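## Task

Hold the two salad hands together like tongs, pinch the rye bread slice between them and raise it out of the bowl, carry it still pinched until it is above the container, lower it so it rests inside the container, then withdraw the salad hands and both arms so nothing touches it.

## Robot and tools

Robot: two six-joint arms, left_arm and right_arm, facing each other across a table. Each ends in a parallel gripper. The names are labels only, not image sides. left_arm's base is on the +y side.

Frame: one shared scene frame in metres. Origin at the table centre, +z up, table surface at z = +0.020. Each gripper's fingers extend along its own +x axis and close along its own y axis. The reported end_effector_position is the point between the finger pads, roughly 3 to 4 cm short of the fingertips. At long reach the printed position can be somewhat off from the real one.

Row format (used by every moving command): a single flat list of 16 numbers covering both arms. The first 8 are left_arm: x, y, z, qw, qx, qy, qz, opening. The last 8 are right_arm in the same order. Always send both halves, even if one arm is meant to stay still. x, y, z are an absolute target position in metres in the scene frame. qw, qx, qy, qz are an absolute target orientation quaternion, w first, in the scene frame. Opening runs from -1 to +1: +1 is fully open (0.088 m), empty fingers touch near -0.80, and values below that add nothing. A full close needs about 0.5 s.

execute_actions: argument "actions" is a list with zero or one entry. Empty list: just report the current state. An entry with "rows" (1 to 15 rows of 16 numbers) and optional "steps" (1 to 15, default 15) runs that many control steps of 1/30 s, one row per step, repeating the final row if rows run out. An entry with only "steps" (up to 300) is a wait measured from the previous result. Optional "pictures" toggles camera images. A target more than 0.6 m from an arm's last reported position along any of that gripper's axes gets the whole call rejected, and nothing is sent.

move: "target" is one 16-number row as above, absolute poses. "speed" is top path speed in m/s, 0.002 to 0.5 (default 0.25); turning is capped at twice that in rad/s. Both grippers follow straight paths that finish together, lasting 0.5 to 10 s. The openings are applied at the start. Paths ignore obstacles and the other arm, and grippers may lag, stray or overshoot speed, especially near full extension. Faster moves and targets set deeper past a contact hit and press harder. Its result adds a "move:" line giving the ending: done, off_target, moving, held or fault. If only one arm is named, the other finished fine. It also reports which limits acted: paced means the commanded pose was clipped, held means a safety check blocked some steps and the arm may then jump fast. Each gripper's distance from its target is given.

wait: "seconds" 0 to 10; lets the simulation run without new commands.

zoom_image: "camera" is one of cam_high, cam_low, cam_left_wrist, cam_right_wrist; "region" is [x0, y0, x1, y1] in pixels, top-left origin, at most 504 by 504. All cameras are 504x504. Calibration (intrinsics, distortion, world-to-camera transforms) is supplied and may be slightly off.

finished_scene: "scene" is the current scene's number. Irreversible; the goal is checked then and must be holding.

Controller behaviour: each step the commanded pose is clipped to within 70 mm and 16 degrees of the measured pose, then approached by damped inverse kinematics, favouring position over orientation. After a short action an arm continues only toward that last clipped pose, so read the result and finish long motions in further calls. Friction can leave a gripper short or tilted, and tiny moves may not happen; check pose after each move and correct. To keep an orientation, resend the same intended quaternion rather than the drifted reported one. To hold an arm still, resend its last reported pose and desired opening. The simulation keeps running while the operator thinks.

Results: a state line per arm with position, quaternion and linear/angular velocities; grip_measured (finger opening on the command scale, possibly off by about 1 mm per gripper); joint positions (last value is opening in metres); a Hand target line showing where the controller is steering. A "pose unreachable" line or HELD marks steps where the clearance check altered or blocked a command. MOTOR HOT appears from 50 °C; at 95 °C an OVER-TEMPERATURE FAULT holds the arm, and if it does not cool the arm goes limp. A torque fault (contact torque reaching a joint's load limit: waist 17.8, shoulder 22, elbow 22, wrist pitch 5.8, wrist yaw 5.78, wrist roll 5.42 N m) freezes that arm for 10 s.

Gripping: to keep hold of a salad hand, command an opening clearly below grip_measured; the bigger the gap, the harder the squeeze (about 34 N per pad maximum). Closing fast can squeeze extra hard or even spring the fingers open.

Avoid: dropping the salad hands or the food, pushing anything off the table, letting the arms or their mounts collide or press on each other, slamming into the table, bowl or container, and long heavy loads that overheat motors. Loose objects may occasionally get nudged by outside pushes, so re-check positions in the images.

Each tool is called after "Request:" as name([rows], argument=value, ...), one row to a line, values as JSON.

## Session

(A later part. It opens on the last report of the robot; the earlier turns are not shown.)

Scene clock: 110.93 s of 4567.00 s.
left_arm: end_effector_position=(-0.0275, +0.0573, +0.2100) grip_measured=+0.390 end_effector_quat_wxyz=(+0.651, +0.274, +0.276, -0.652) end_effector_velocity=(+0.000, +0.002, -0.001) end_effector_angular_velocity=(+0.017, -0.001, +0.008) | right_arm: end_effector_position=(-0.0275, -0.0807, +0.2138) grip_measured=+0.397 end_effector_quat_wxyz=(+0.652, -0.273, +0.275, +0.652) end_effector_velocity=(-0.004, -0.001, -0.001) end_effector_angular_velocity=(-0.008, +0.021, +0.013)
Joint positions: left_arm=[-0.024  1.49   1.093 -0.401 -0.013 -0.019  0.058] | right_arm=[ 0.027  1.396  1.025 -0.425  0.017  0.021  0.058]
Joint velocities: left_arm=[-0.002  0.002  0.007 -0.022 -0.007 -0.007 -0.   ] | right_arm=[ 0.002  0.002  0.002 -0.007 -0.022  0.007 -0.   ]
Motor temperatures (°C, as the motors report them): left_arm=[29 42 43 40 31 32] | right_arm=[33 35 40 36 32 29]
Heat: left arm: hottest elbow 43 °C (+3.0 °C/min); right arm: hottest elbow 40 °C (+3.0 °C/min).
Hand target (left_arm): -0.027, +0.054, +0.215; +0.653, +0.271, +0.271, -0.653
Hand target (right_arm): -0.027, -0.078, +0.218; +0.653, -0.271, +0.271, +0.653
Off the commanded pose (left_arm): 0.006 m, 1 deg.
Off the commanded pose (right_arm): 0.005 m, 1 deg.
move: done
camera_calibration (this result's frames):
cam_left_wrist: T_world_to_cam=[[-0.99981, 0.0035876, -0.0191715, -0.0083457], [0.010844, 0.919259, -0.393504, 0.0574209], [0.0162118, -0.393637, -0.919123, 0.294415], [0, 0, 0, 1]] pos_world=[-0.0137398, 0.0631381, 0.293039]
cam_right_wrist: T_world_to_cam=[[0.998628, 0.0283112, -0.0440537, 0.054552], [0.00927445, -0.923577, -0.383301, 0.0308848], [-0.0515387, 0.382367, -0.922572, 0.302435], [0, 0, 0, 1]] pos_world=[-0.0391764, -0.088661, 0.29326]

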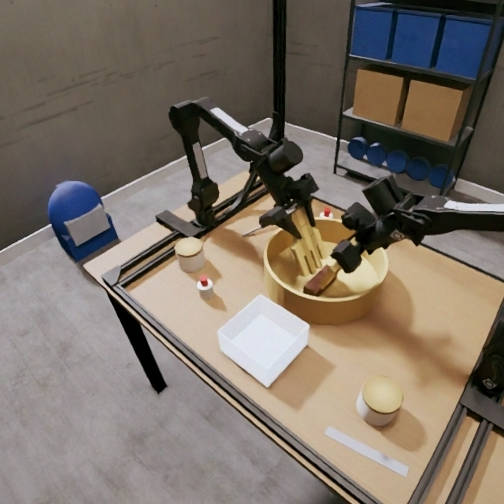

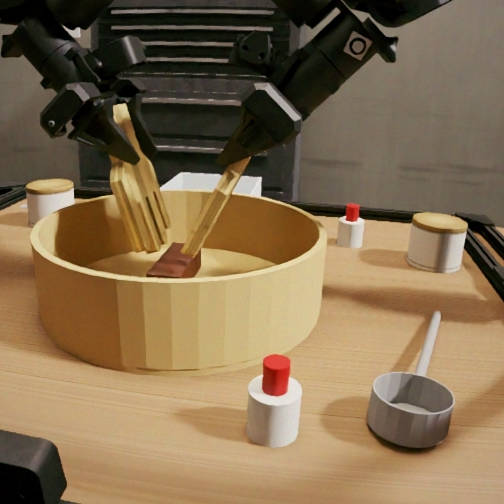

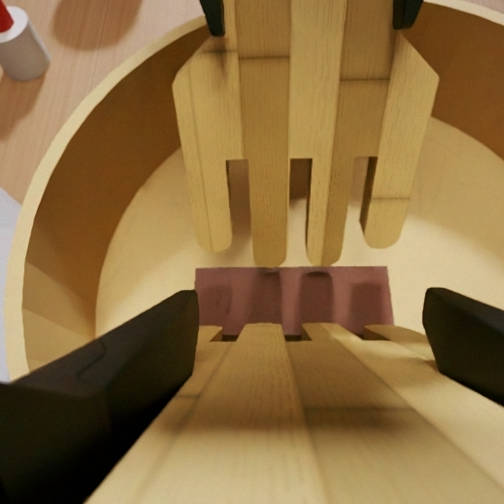

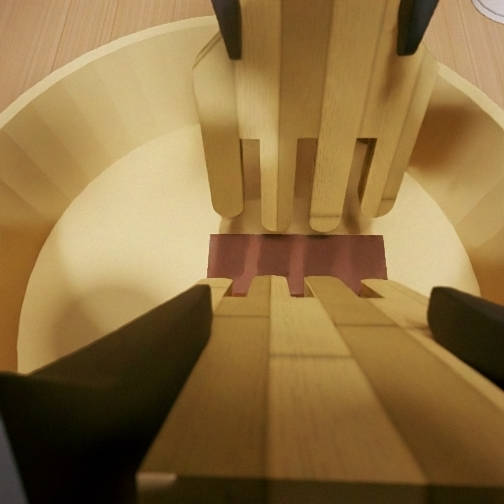

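Request:
move(target=[-0.027,0.088,0.2,0.653,0.271,0.271,-0.653,-1,-0.027,-0.112,0.203,0.653,-0.271,0.271,0.653,-1], speed=0.1)

Request:
move(target=[-0.027,0.086,0.169,0.653,0.271,0.271,-0.653,-1,-0.027,-0.110,0.172,0.653,-0.271,0.271,0.653,-1], speed=0.05)

Request:
move(target=[-0.027,0.056,0.172,0.653,0.271,0.271,-0.653,-1,-0.027,-0.080,0.175,0.653,-0.271,0.271,0.653,-1], speed=0.03)

Request:
move(target=[-0.027,0.046,0.205,0.661,0.25,0.25,-0.661,-1,-0.027,-0.070,0.208,0.661,-0.25,0.25,0.661,-1], speed=0.015)

Scene clock: 112.43 s of 4567.00 s.
left_arm: end_effector_position=(-0.0268, +0.0863, +0.1978) grip_measured=+0.390 end_effector_quat_wxyz=(+0.651, +0.274, +0.276, -0.652) end_effector_velocity=(-0.002, +0.005, -0.004) end_effector_angular_velocity=(+0.012, +0.020, +0.008) | right_arm: end_effector_position=(-0.0266, -0.1110, +0.2015) grip_measured=+0.397 end_effector_quat_wxyz=(+0.651, -0.274, +0.275, +0.652) end_effector_velocity=(-0.004, -0.008, -0.006) end_effector_angular_velocity=(-0.028, +0.020, +0.028)
Joint positions: left_arm=[-0.024  1.386  0.954 -0.366 -0.013 -0.019  0.058] | right_arm=[ 0.027  1.282  0.89  -0.406  0.018  0.021  0.058]
Joint velocities: left_arm=[-0.002 -0.012 -0.017 -0.007  0.007 -0.022 -0.001] | right_arm=[-0.002 -0.012 -0.017 -0.022 -0.037 -0.007 -0.   ]
Motor temperatures (°C, as the motors report them): left_arm=[29 42 43 40 31 32] | right_arm=[33 35 40 36 32 29]
Heat: left arm: hottest elbow 43 °C (+3.0 °C/min); right arm: hottest elbow 40 °C (+3.0 °C/min).
Hand target (left_arm): -0.027, +0.088, +0.200; +0.653, +0.271, +0.271, -0.653
Hand target (right_arm): -0.027, -0.112, +0.203; +0.653, -0.271, +0.271, +0.653
Off the commanded pose (left_arm): 0.003 m, 1 deg.
Off the commanded pose (right_arm): 0.002 m, 1 deg.
move: done
camera_calibration (this result's frames):
cam_left_wrist: T_world_to_cam=[[-0.99981, 0.0035876, -0.0191715, -0.007998], [0.010844, 0.919259, -0.393504, 0.0259653], [0.0162118, -0.393637, -0.919123, 0.294505], [0, 0, 0, 1]] pos_world=[-0.0130525, 0.092088, 0.280751]
cam_right_wrist: T_world_to_cam=[[0.99865, 0.0279614, -0.0437838, 0.0539041], [0.00915183, -0.924306, -0.381543, -0.00228573], [-0.0511381, 0.380627, -0.923313, 0.302644], [0, 0, 0, 1]] pos_world=[-0.0383337, -0.118814, 0.280923]

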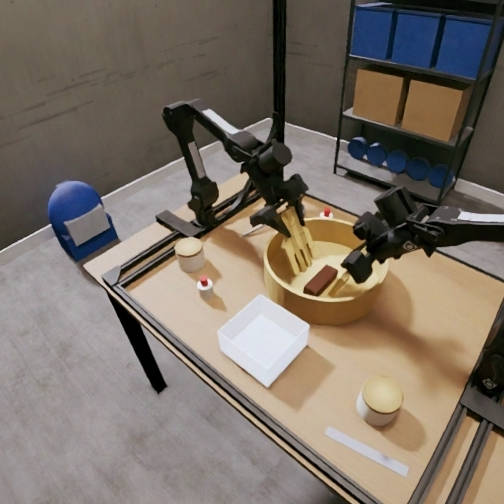

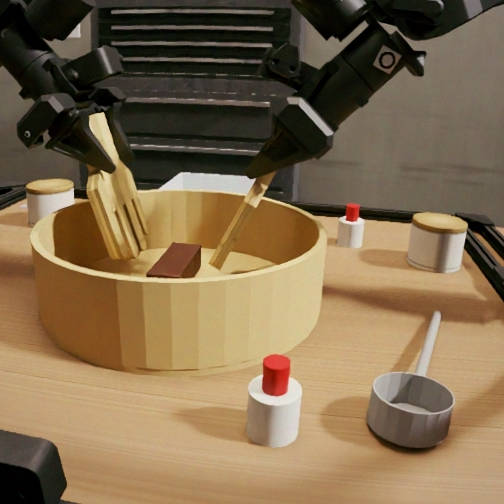

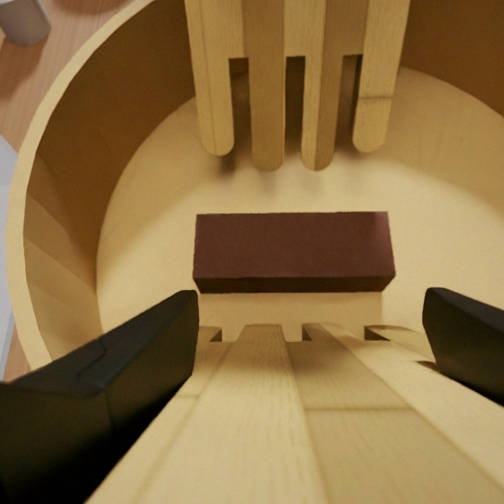

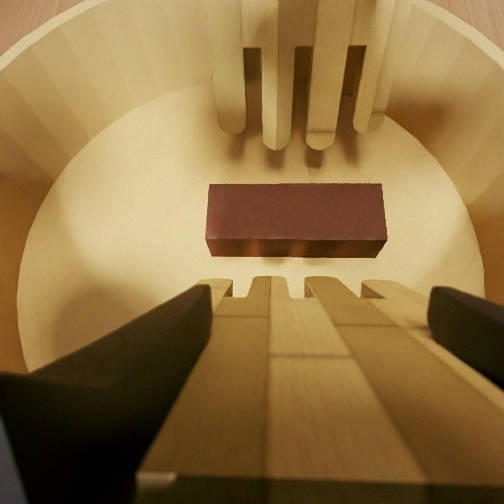

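Scene clock: 113.37 s of 4567.00 s.
left_arm: end_effector_position=(-0.0268, +0.0857, +0.1726) grip_measured=+0.390 end_effector_quat_wxyz=(+0.653, +0.269, +0.271, -0.655) end_effector_velocity=(-0.000, -0.004, +0.005) end_effector_angular_velocity=(-0.036, +0.011, +0.002) | right_arm: end_effector_position=(-0.0267, -0.1101, +0.1747) grip_measured=+0.397 end_effector_quat_wxyz=(+0.653, -0.270, +0.271, +0.654) end_effector_velocity=(+0.001, +0.002, -0.000) end_effector_angular_velocity=(+0.012, +0.000, +0.003)
Joint positions: left_arm=[-0.024  1.407  0.858 -0.234 -0.013 -0.019  0.058] | right_arm=[ 0.027  1.303  0.789 -0.271  0.018  0.021  0.058]
Joint velocities: left_arm=[ 0.002 -0.007 -0.007  0.037  0.007 -0.007  0.   ] | right_arm=[-0.007  0.002 -0.007  0.022 -0.007 -0.007  0.   ]
Motor temperatures (°C, as the motors report them): left_arm=[29 42 43 40 31 32] | right_arm=[33 35 40 36 32 29]
Heat: left arm: hottest elbow 43 °C (+3.0 °C/min); right arm: hottest elbow 40 °C (+3.0 °C/min).
Hand target (left_arm): -0.027, +0.086, +0.169; +0.653, +0.271, +0.271, -0.653
Hand target (right_arm): -0.027, -0.110, +0.172; +0.653, -0.271, +0.271, +0.653
Off the commanded pose (left_arm): 0.004 m, 0 deg.
Off the commanded pose (right_arm): 0.003 m, 0 deg.
move: done
camera_calibration (this result's frames):
cam_left_wrist: T_world_to_cam=[[-0.999817, 0.0032903, -0.0188541, -0.0085216], [0.0106953, 0.912994, -0.407833, 0.0196227], [0.0158718, -0.40796, -0.912862, 0.271295], [0, 0, 0, 1]] pos_world=[-0.0130358, 0.0927901, 0.255497]
cam_right_wrist: T_world_to_cam=[[0.998635, 0.0285123, -0.0437656, 0.0527874], [0.00902105, -0.919431, -0.393147, -0.00917162], [-0.051449, 0.392216, -0.918433, 0.278007], [0, 0, 0, 1]] pos_world=[-0.0383294, -0.118977, 0.254035]

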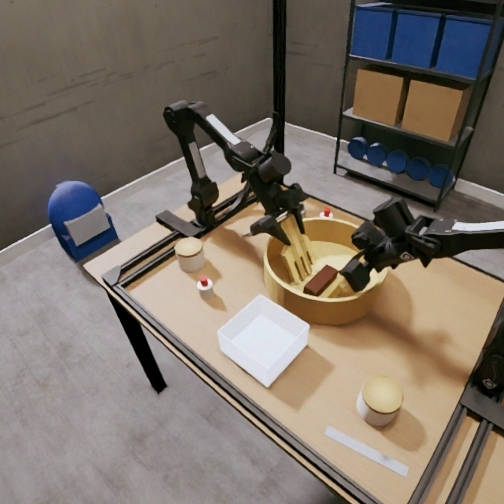

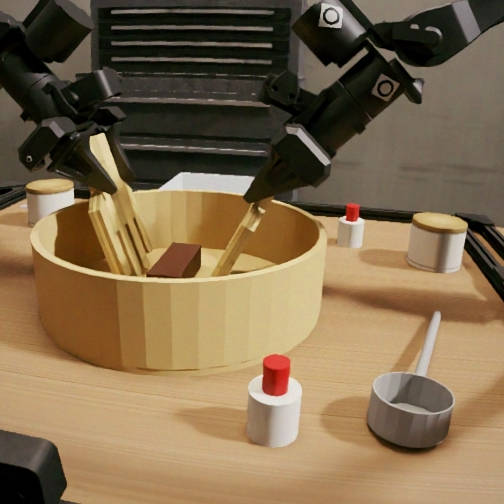

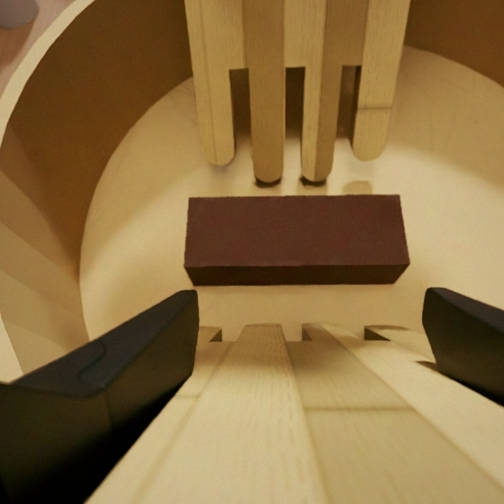

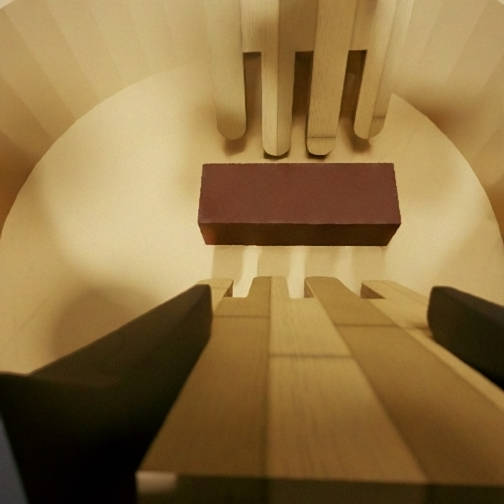

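Scene clock: 114.67 s of 4567.00 s.
left_arm: end_effector_position=(-0.0273, +0.0603, +0.1716) grip_measured=+0.390 end_effector_quat_wxyz=(+0.652, +0.271, +0.273, -0.654) end_effector_velocity=(+0.000, +0.000, -0.001) end_effector_angular_velocity=(+0.017, -0.011, +0.013) | right_arm: end_effector_position=(-0.0273, -0.0847, +0.1738) grip_measured=+0.397 end_effector_quat_wxyz=(+0.652, -0.272, +0.273, +0.653) end_effector_velocity=(-0.002, +0.004, +0.003) end_effector_angular_velocity=(+0.012, -0.010, +0.023)
Joint positions: left_arm=[-0.024  1.511  0.949 -0.227 -0.014 -0.018  0.058] | right_arm=[ 0.027  1.413  0.874 -0.253  0.018  0.021  0.058]
Joint velocities: left_arm=[-0.007  0.007  0.012 -0.022 -0.022 -0.007 -0.   ] | right_arm=[ 0.002  0.007  0.012  0.007 -0.007 -0.022 -0.   ]
Motor temperatures (°C, as the motors report them): left_arm=[29 41 43 40 31 32] | right_arm=[33 35 40 36 32 29]
Heat: left arm: hottest elbow 43 °C (+3.0 °C/min); right arm: hottest elbow 40 °C (+3.0 °C/min).
Hand target (left_arm): -0.027, +0.056, +0.172; +0.653, +0.271, +0.271, -0.653
Hand target (right_arm): -0.027, -0.080, +0.175; +0.653, -0.271, +0.271, +0.653
Off the commanded pose (left_arm): 0.004 m, 0 deg.
Off the commanded pose (right_arm): 0.005 m, 0 deg.
move: done
camera_calibration (this result's frames):
cam_left_wrist: T_world_to_cam=[[-0.999804, 0.00341474, -0.0195256, -0.00889457], [0.0109762, 0.915616, -0.401905, 0.0412214], [0.0165056, -0.40204, -0.915473, 0.260117], [0, 0, 0, 1]] pos_world=[-0.0136387, 0.0668649, 0.254524]
cam_right_wrist: T_world_to_cam=[[0.998643, 0.0281951, -0.0437769, 0.0526792], [0.00909682, -0.922256, -0.386474, 0.012496], [-0.0512702, 0.385551, -0.921261, 0.267082], [0, 0, 0, 1]] pos_world=[-0.0390281, -0.0929344, 0.253187]

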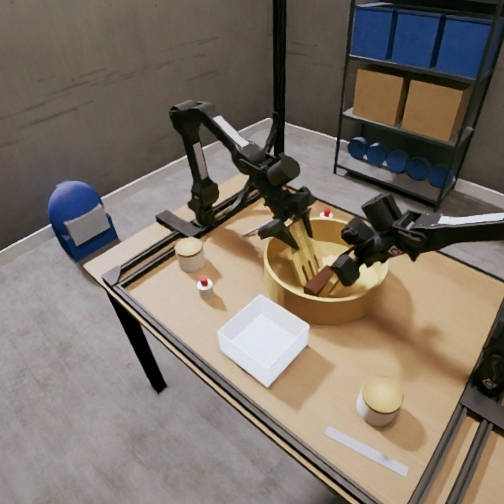

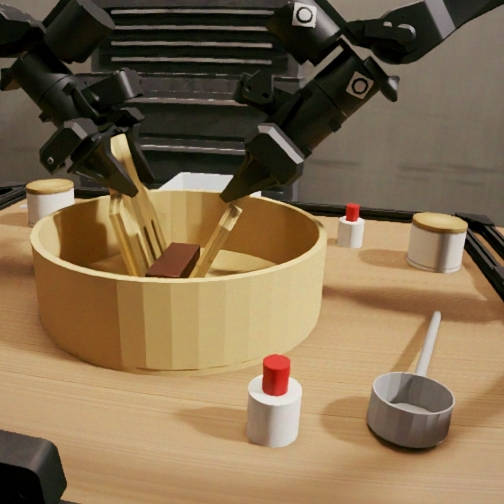

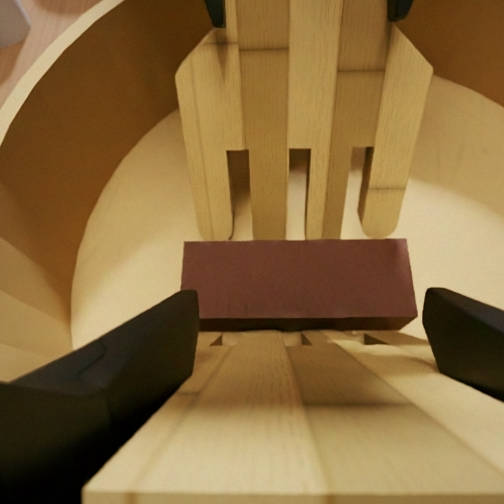

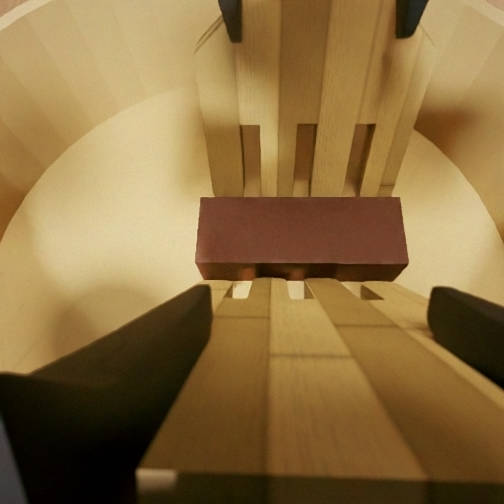

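Scene clock: 117.40 s of 4567.00 s.
left_arm: end_effector_position=(-0.0276, +0.0511, +0.1918) grip_measured=+0.390 end_effector_quat_wxyz=(+0.656, +0.261, +0.263, -0.658) end_effector_velocity=(+0.002, +0.001, +0.003) end_effector_angular_velocity=(-0.003, -0.020, +0.008) | right_arm: end_effector_position=(-0.0276, -0.0751, +0.1956) grip_measured=+0.397 end_effector_quat_wxyz=(+0.656, -0.261, +0.263, +0.657) end_effector_velocity=(+0.002, -0.001, +0.001) end_effector_angular_velocity=(-0.002, -0.032, +0.017)
Joint positions: left_arm=[-0.024  1.511  1.015 -0.263 -0.014 -0.018  0.058] | right_arm=[ 0.027  1.413  0.943 -0.288  0.018  0.02   0.058]
Joint velocities: left_arm=[-0.002 -0.007  0.002 -0.007 -0.022  0.007 -0.   ] | right_arm=[-0.002 -0.002  0.002 -0.007  0.007 -0.037 -0.   ]
Motor temperatures (°C, as the motors report them): left_arm=[29 42 43 40 31 32] | right_arm=[33 35 40 37 32 29]
Heat: left arm: hottest elbow 43 °C (+3.0 °C/min); right arm: hottest elbow 40 °C (+2.0 °C/min).
Hand target (left_arm): -0.027, +0.046, +0.205; +0.661, +0.250, +0.250, -0.661
Hand target (right_arm): -0.027, -0.070, +0.208; +0.661, -0.250, +0.250, +0.661
Off the commanded pose (left_arm): 0.014 m, 2 deg.
Off the commanded pose (right_arm): 0.013 m, 2 deg.
move: off_target (left_arm, right_arm)
camera_calibration (this result's frames):
cam_left_wrist: T_world_to_cam=[[-0.999811, 0.00312013, -0.019205, -0.00873333], [0.0110464, 0.90358, -0.428276, 0.063427], [0.016017, -0.428407, -0.903444, 0.273952], [0, 0, 0, 1]] pos_world=[-0.0138202, 0.0600786, 0.274496]
cam_right_wrist: T_world_to_cam=[[0.998609, 0.0299086, -0.0434299, 0.0536796], [0.00909322, -0.908926, -0.416859, 0.0366879], [-0.0519422, 0.415884, -0.907933, 0.283109], [0, 0, 0, 1]] pos_world=[-0.0392333, -0.0859994, 0.274669]

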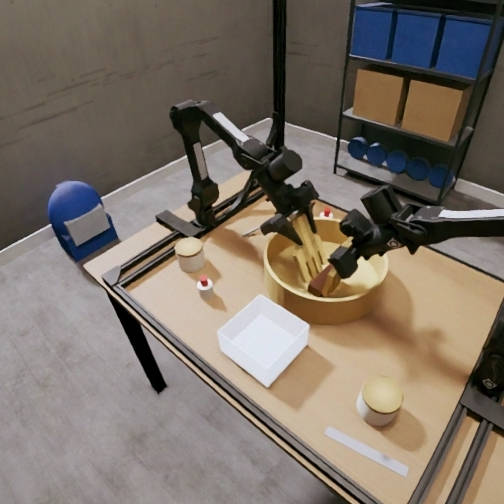

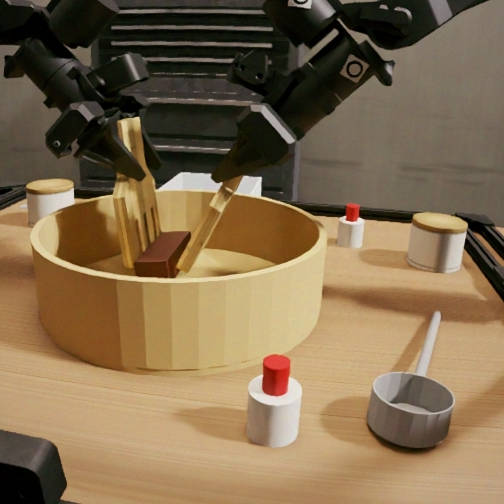

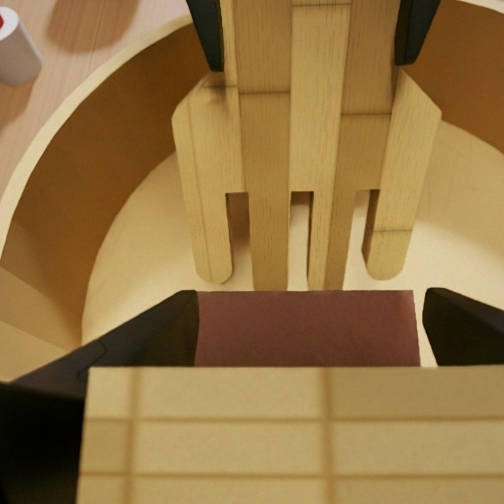

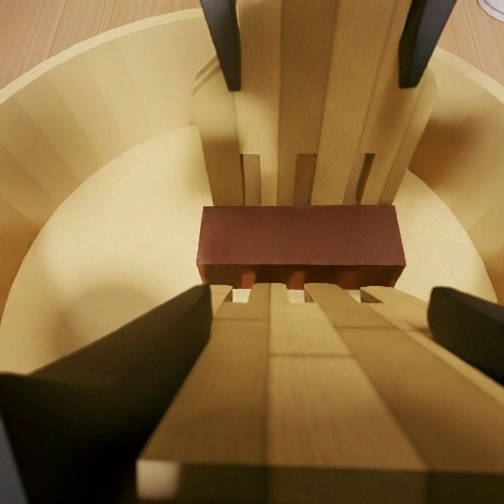

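Request:
move(target=[-0.027,0.043,0.24,0.67,0.225,0.225,-0.67,-1,-0.027,-0.070,0.243,0.661,-0.25,0.25,0.661,-1], speed=0.02)

Scene clock: 120.93 s of 4567.00 s.
left_arm: end_effector_position=(-0.0277, +0.0445, +0.2271) grip_measured=+0.390 end_effector_quat_wxyz=(+0.665, +0.235, +0.237, -0.668) end_effector_velocity=(+0.000, +0.002, -0.001) end_effector_angular_velocity=(+0.007, +0.001, +0.008) | right_arm: end_effector_position=(-0.0277, -0.0710, +0.2329) grip_measured=+0.397 end_effector_quat_wxyz=(+0.658, -0.258, +0.259, +0.659) end_effector_velocity=(+0.004, -0.002, +0.000) end_effector_angular_velocity=(-0.012, +0.000, -0.018)
Joint positions: left_arm=[-0.024  1.474  1.07  -0.275 -0.014 -0.016  0.058] | right_arm=[ 0.027  1.401  1.075 -0.423  0.018  0.02   0.058]
Joint velocities: left_arm=[-0.002 -0.002 -0.002 -0.007 -0.007 -0.007 -0.   ] | right_arm=[-0.007 -0.002  0.007 -0.022  0.007  0.007 -0.   ]
Motor temperatures (°C, as the motors report them): left_arm=[29 42 44 41 31 32] | right_arm=[33 35 41 37 32 29]
Heat: left arm: hottest elbow 44 °C (+4.0 °C/min); right arm: hottest elbow 41 °C (+3.0 °C/min).
Hand target (left_arm): -0.027, +0.043, +0.240; +0.670, +0.225, +0.225, -0.671
Hand target (right_arm): -0.027, -0.070, +0.243; +0.661, -0.250, +0.250, +0.661
Off the commanded pose (left_arm): 0.013 m, 2 deg.
Off the commanded pose (right_arm): 0.010 m, 1 deg.
move: off_target (left_arm, right_arm)
camera_calibration (this result's frames):
cam_left_wrist: T_world_to_cam=[[-0.999822, 0.00260163, -0.0186725, -0.00829003], [0.0115832, 0.866216, -0.499535, 0.102376], [0.0148748, -0.499663, -0.866092, 0.297663], [0, 0, 0, 1]] pos_world=[-0.0139021, 0.0600725, 0.308789]
cam_right_wrist: T_world_to_cam=[[0.9986, 0.0306313, -0.0431149, 0.055266], [0.00932638, -0.90442, -0.426541, 0.0585276], [-0.0520595, 0.425541, -0.90344, 0.314944], [0, 0, 0, 1]] pos_world=[-0.0393387, -0.082781, 0.31188]

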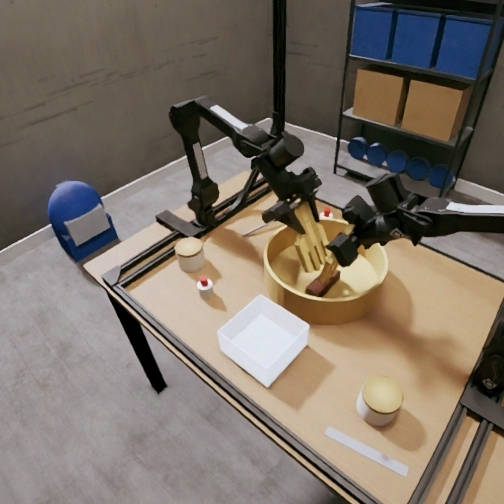

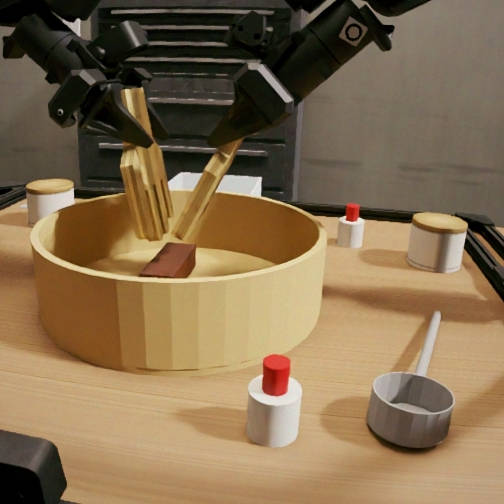

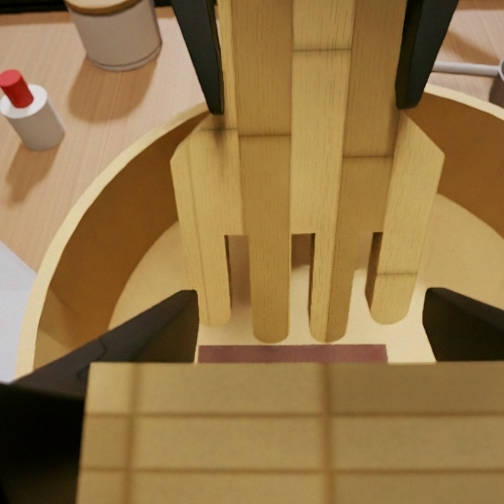

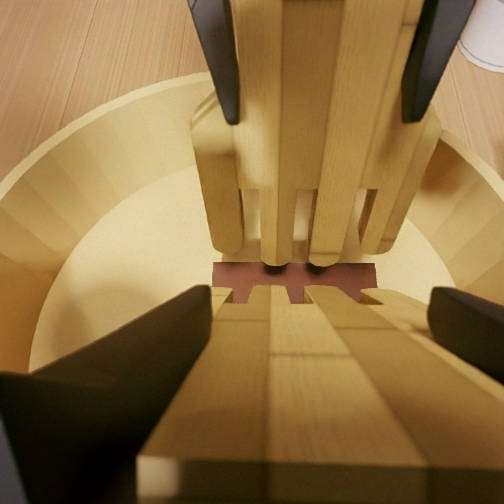

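Request:
move(target=[0.03,0.065,0.225,0.67,0.225,0.225,-0.67,-1,-0.088,-0.105,0.225,0.661,-0.25,0.25,0.661,-1], speed=0.1)

Request:
move(target=[0.03,0.065,0.183,0.67,0.225,0.225,-0.67,-1,-0.088,-0.105,0.178,0.661,-0.25,0.25,0.661,-1], speed=0.05)

Request:
move(target=[0.03,0.02,0.183,0.67,0.225,0.225,-0.67,-1,-0.088,-0.065,0.178,0.661,-0.25,0.25,0.661,-1], speed=0.04)

Scene clock: 124.07 s of 4567.00 s.
left_arm: end_effector_position=(+0.0280, +0.0627, +0.2220) grip_measured=+0.390 end_effector_quat_wxyz=(+0.668, +0.228, +0.230, -0.670) end_effector_velocity=(+0.004, +0.001, +0.001) end_effector_angular_velocity=(-0.006, -0.012, +0.009) | right_arm: end_effector_position=(-0.0878, -0.1034, +0.2232) grip_measured=+0.397 end_effector_quat_wxyz=(+0.660, -0.255, +0.252, +0.661) end_effector_velocity=(-0.002, -0.005, -0.002) end_effector_angular_velocity=(-0.006, -0.012, +0.012)
Joint positions: left_arm=[ 0.174  1.416  0.987 -0.239  0.14   0.104  0.058] | right_arm=[ 0.273  1.308  0.96  -0.404  0.202  0.181  0.058]
Joint velocities: left_arm=[ 0.007 -0.007 -0.007  0.007 -0.007  0.007  0.   ] | right_arm=[ 0.012 -0.012 -0.012 -0.007  0.007 -0.007  0.   ]
Motor temperatures (°C, as the motors report them): left_arm=[29 42 44 41 31 32] | right_arm=[33 36 41 37 32 29]
Heat: left arm: hottest elbow 44 °C (+5.1 °C/min); right arm: hottest elbow 41 °C (+3.0 °C/min).
Hand target (left_arm): +0.030, +0.065, +0.225; +0.670, +0.225, +0.225, -0.671
Hand target (right_arm): -0.088, -0.105, +0.225; +0.662, -0.250, +0.249, +0.661
Off the commanded pose (left_arm): 0.004 m, 1 deg.
Off the commanded pose (right_arm): 0.002 m, 1 deg.
move: done
camera_calibration (this result's frames):
cam_left_wrist: T_world_to_cam=[[-0.999829, -0.000223193, -0.0184931, 0.0474649], [0.00935814, 0.856367, -0.516283, 0.087837], [0.0159521, -0.516368, -0.856218, 0.300347], [0, 0, 0, 1]] pos_world=[0.0418437, 0.0798796, 0.303389]
cam_right_wrist: T_world_to_cam=[[0.998768, 0.0335062, -0.0366147, 0.114662], [0.014016, -0.898114, -0.439539, 0.0296217], [-0.0476114, 0.438484, -0.897477, 0.317239], [0, 0, 0, 1]] pos_world=[-0.0998314, -0.116343, 0.301933]

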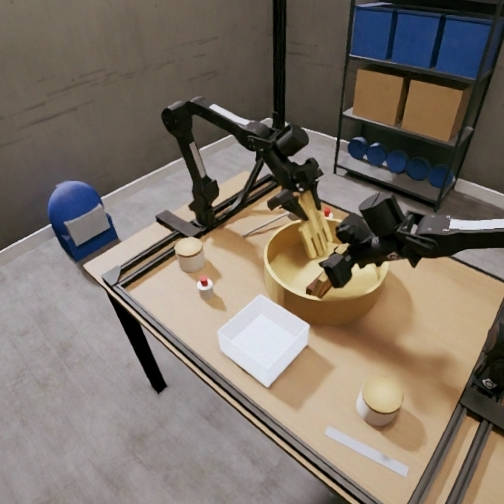

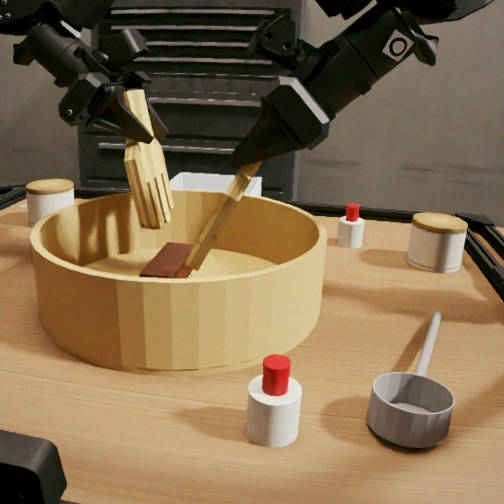

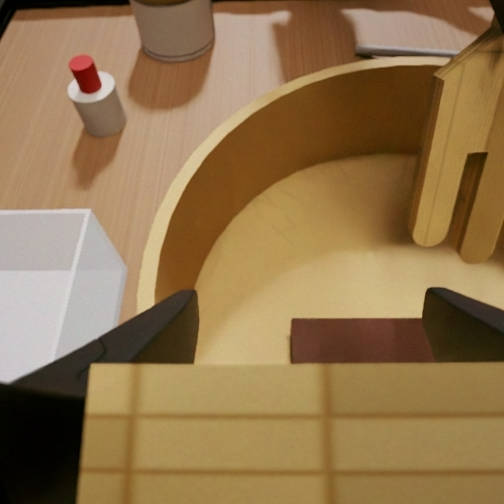

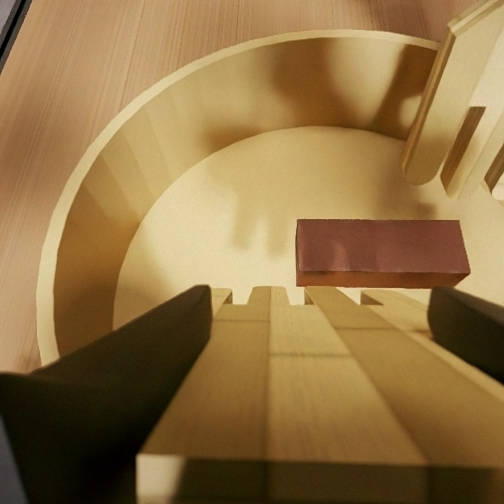

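Scene clock: 125.30 s of 4567.00 s.
left_arm: end_effector_position=(+0.0273, +0.0624, +0.1960) grip_measured=+0.390 end_effector_quat_wxyz=(+0.671, +0.215, +0.214, -0.677) end_effector_velocity=(-0.000, +0.001, -0.005) end_effector_angular_velocity=(+0.008, +0.003, +0.008) | right_arm: end_effector_position=(-0.0874, -0.1051, +0.1806) grip_measured=+0.397 end_effector_quat_wxyz=(+0.661, -0.250, +0.250, +0.662) end_effector_velocity=(+0.001, +0.002, -0.000) end_effector_angular_velocity=(+0.013, -0.018, +0.007)
Joint positions: left_arm=[ 0.176  1.43   0.861 -0.056  0.151  0.107  0.058] | right_arm=[ 0.273  1.331  0.796 -0.206  0.202  0.183  0.058]
Joint velocities: left_arm=[-0.002  0.002 -0.012  0.007 -0.007 -0.007 -0.   ] | right_arm=[-0.002  0.002 -0.007  0.022  0.007 -0.022 -0.   ]
Motor temperatures (°C, as the motors report them): left_arm=[29 42 44 41 31 32] | right_arm=[33 36 41 37 32 29]
Heat: left arm: hottest elbow 44 °C (+5.1 °C/min); right arm: hottest elbow 41 °C (+3.0 °C/min).
Hand target (left_arm): +0.030, +0.066, +0.183; +0.670, +0.225, +0.225, -0.670
Hand target (right_arm): -0.088, -0.105, +0.178; +0.661, -0.250, +0.250, +0.661
Off the commanded pose (left_arm): 0.013 m, 2 deg.
Off the commanded pose (right_arm): 0.003 m, 0 deg.
move: off_target (left_arm)
camera_calibration (this result's frames):
cam_left_wrist: T_world_to_cam=[[-0.999751, 0.00713086, -0.0211324, 0.0462738], [0.0176276, 0.833114, -0.55282, 0.0829918], [0.0136636, -0.553055, -0.833033, 0.275765], [0, 0, 0, 1]] pos_world=[0.0410314, 0.0830416, 0.276579]
cam_right_wrist: T_world_to_cam=[[0.998634, 0.0325305, -0.0408791, 0.113426], [0.0106759, -0.893037, -0.449856, 0.0114729], [-0.0511406, 0.448805, -0.892165, 0.279552], [0, 0, 0, 1]] pos_world=[-0.0990974, -0.118908, 0.259204]

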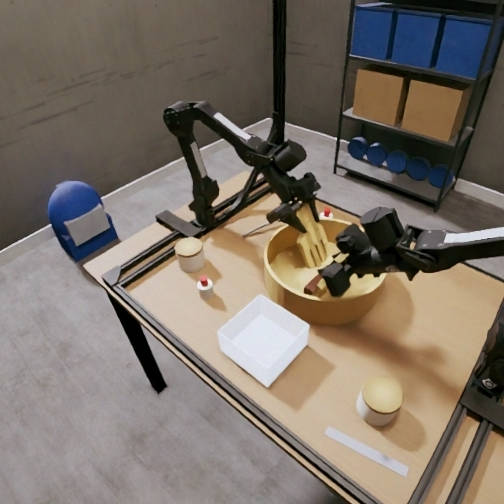

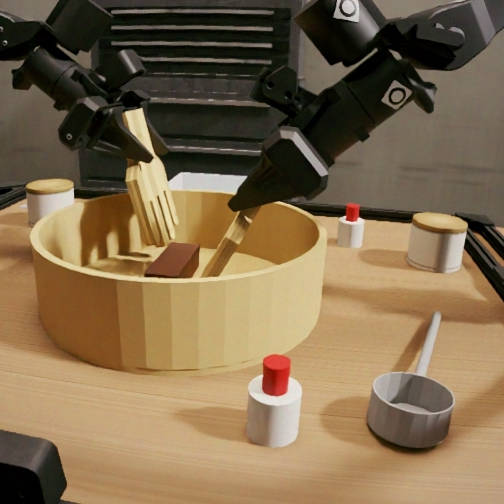

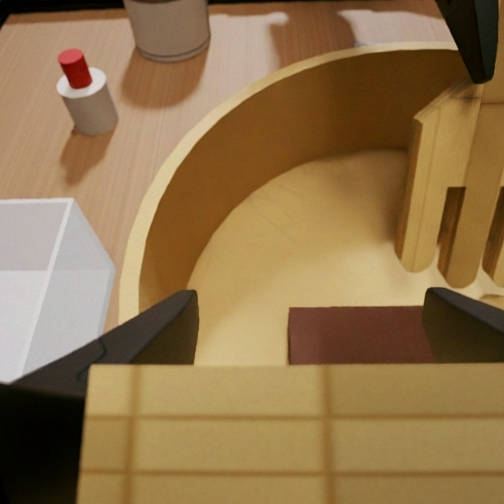

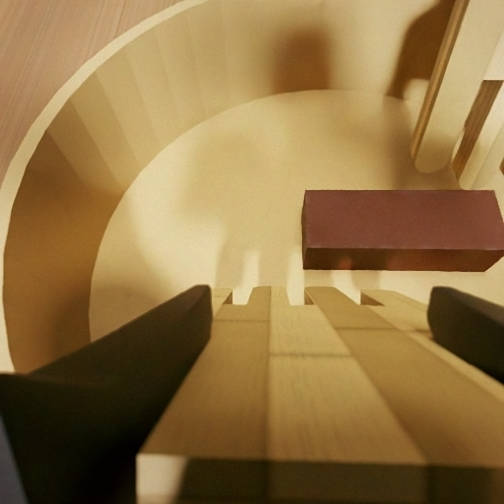

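Scene clock: 126.77 s of 4567.00 s.
left_arm: end_effector_position=(+0.0340, +0.0266, +0.1767) grip_measured=+0.390 end_effector_quat_wxyz=(+0.672, +0.232, +0.231, -0.665) end_effector_velocity=(+0.000, -0.001, -0.002) end_effector_angular_velocity=(+0.009, +0.005, +0.023) | right_arm: end_effector_position=(-0.0919, -0.0709, +0.1741) grip_measured=+0.397 end_effector_quat_wxyz=(+0.655, -0.255, +0.255, +0.664) end_effector_velocity=(-0.000, -0.000, -0.003) end_effector_angular_velocity=(-0.013, -0.004, +0.008)
Joint positions: left_arm=[ 0.166  1.609  0.986 -0.05   0.121  0.102  0.058] | right_arm=[ 0.249  1.482  0.903 -0.172  0.171  0.164  0.058]
Joint velocities: left_arm=[-0.007  0.007  0.007 -0.007 -0.022 -0.022 -0.   ] | right_arm=[-0.002  0.007  0.002 -0.007 -0.007 -0.007  0.   ]
Motor temperatures (°C, as the motors report them): left_arm=[29 42 44 41 31 32] | right_arm=[33 35 41 37 32 29]
Heat: left arm: hottest elbow 44 °C (+4.0 °C/min); right arm: hottest elbow 41 °C (+3.0 °C/min).
Hand target (left_arm): +0.030, +0.020, +0.183; +0.670, +0.225, +0.225, -0.670
Hand target (right_arm): -0.088, -0.065, +0.178; +0.661, -0.250, +0.250, +0.661
Off the commanded pose (left_arm): 0.010 m, 1 deg.
Off the commanded pose (right_arm): 0.008 m, 1 deg.
move: off_target (left_arm)
camera_calibration (this result's frames):
cam_left_wrist: T_world_to_cam=[[-0.999582, -0.00930336, -0.027371, 0.0543373], [0.00594708, 0.860375, -0.509627, 0.0940791], [0.0282905, -0.509576, -0.85996, 0.242881], [0, 0, 0, 1]] pos_world=[0.0468839, 0.0433286, 0.2583]
cam_right_wrist: T_world_to_cam=[[0.99803, 0.0431391, -0.0455429, 0.118057], [0.0190071, -0.899835, -0.435817, 0.0369837], [-0.0597819, 0.434093, -0.898882, 0.257526], [0, 0, 0, 1]] pos_world=[-0.103132, -0.083604, 0.25298]

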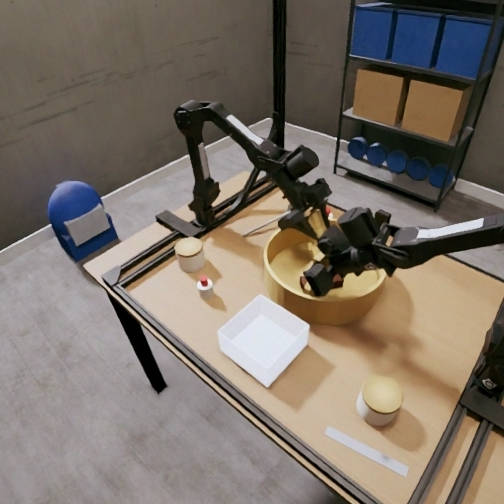

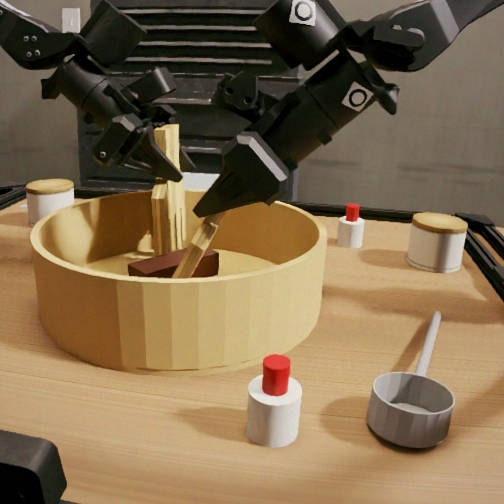

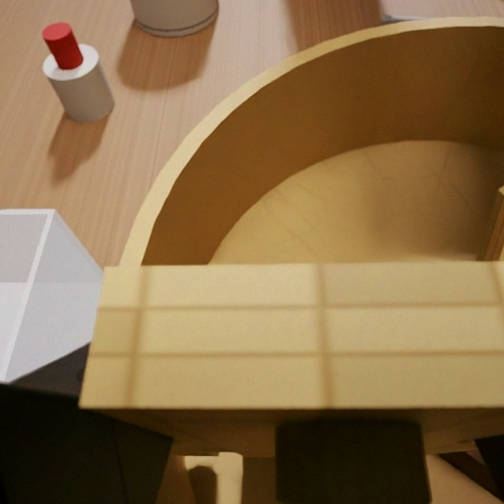

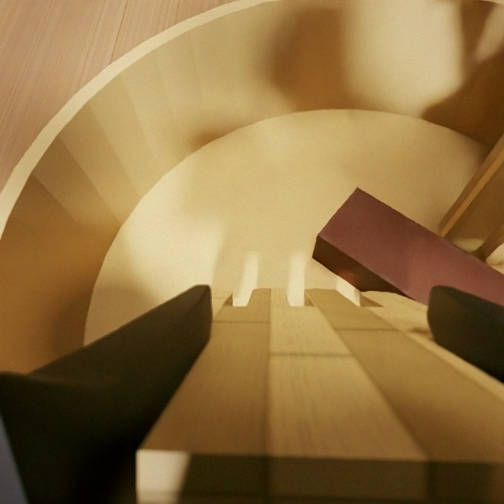

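Request:
move(target=[0.032,0.018,0.187,0.67,0.225,0.225,-0.67,-1,-0.09,-0.04,0.183,0.661,-0.25,0.25,0.661,-1], speed=0.03)

Scene clock: 128.57 s of 4567.00 s.
left_arm: end_effector_position=(+0.0353, +0.0227, +0.1809) grip_measured=+0.390 end_effector_quat_wxyz=(+0.673, +0.232, +0.229, -0.664) end_effector_velocity=(-0.000, +0.000, -0.001) end_effector_angular_velocity=(+0.008, -0.021, -0.010) | right_arm: end_effector_position=(-0.0985, -0.0445, +0.1800) grip_measured=+0.397 end_effector_quat_wxyz=(+0.650, -0.251, +0.255, +0.671) end_effector_velocity=(+0.003, -0.002, -0.003) end_effector_angular_velocity=(-0.020, -0.016, -0.003)
Joint positions: left_arm=[ 0.167  1.617  1.01  -0.063  0.118  0.103  0.058] | right_arm=[ 0.242  1.575  1.01  -0.177  0.15   0.157  0.058]
Joint velocities: left_arm=[-0.002  0.002  0.002 -0.007 -0.007  0.022 -0.   ] | right_arm=[-0.002  0.002  0.002 -0.022  0.007 -0.007 -0.   ]
Motor temperatures (°C, as the motors report them): left_arm=[29 42 44 41 31 32] | right_arm=[33 35 41 37 32 29]
Heat: left arm: hottest elbow 44 °C (+4.0 °C/min); right arm: hottest elbow 41 °C (+3.0 °C/min).
Hand target (left_arm): +0.032, +0.018, +0.187; +0.670, +0.225, +0.225, -0.670
Hand target (right_arm): -0.090, -0.040, +0.183; +0.661, -0.250, +0.250, +0.661
Off the commanded pose (left_arm): 0.008 m, 1 deg.
Off the commanded pose (right_arm): 0.010 m, 2 deg.
move: off_target (right_arm)
camera_calibration (this result's frames):
cam_left_wrist: T_world_to_cam=[[-0.999482, -0.0112289, -0.0301521, 0.056303], [0.00579497, 0.858976, -0.511983, 0.100073], [0.0316489, -0.511893, -0.858466, 0.244167], [0, 0, 0, 1]] pos_world=[0.0479663, 0.0396591, 0.262543]
cam_right_wrist: T_world_to_cam=[[0.996891, 0.0558872, -0.0555453, 0.1261], [0.0256537, -0.89673, -0.441834, 0.0653248], [-0.074502, 0.439035, -0.895376, 0.249121], [0, 0, 0, 1]] pos_world=[-0.108823, -0.0578417, 0.258924]

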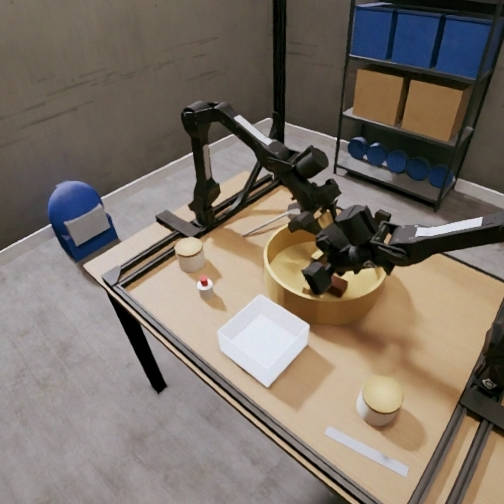

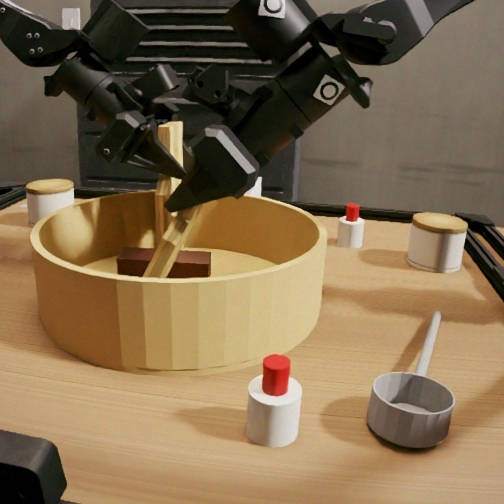

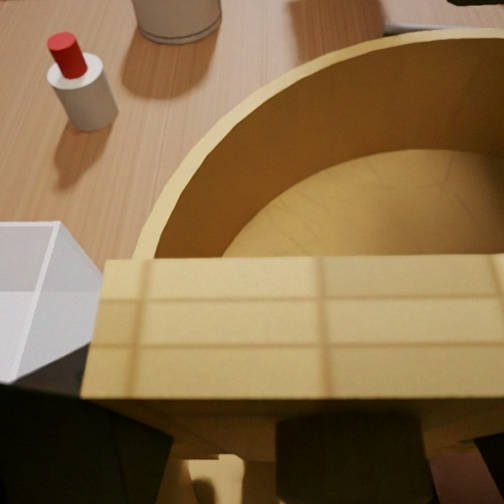

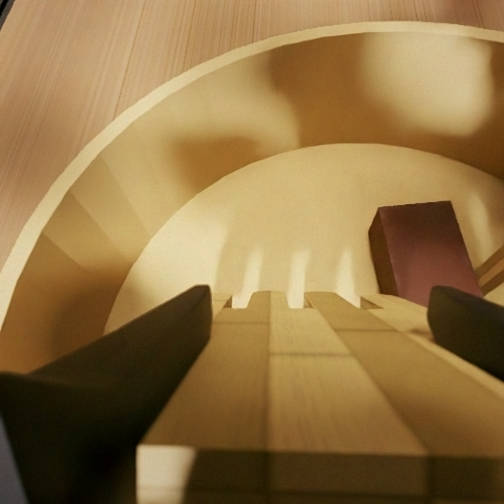

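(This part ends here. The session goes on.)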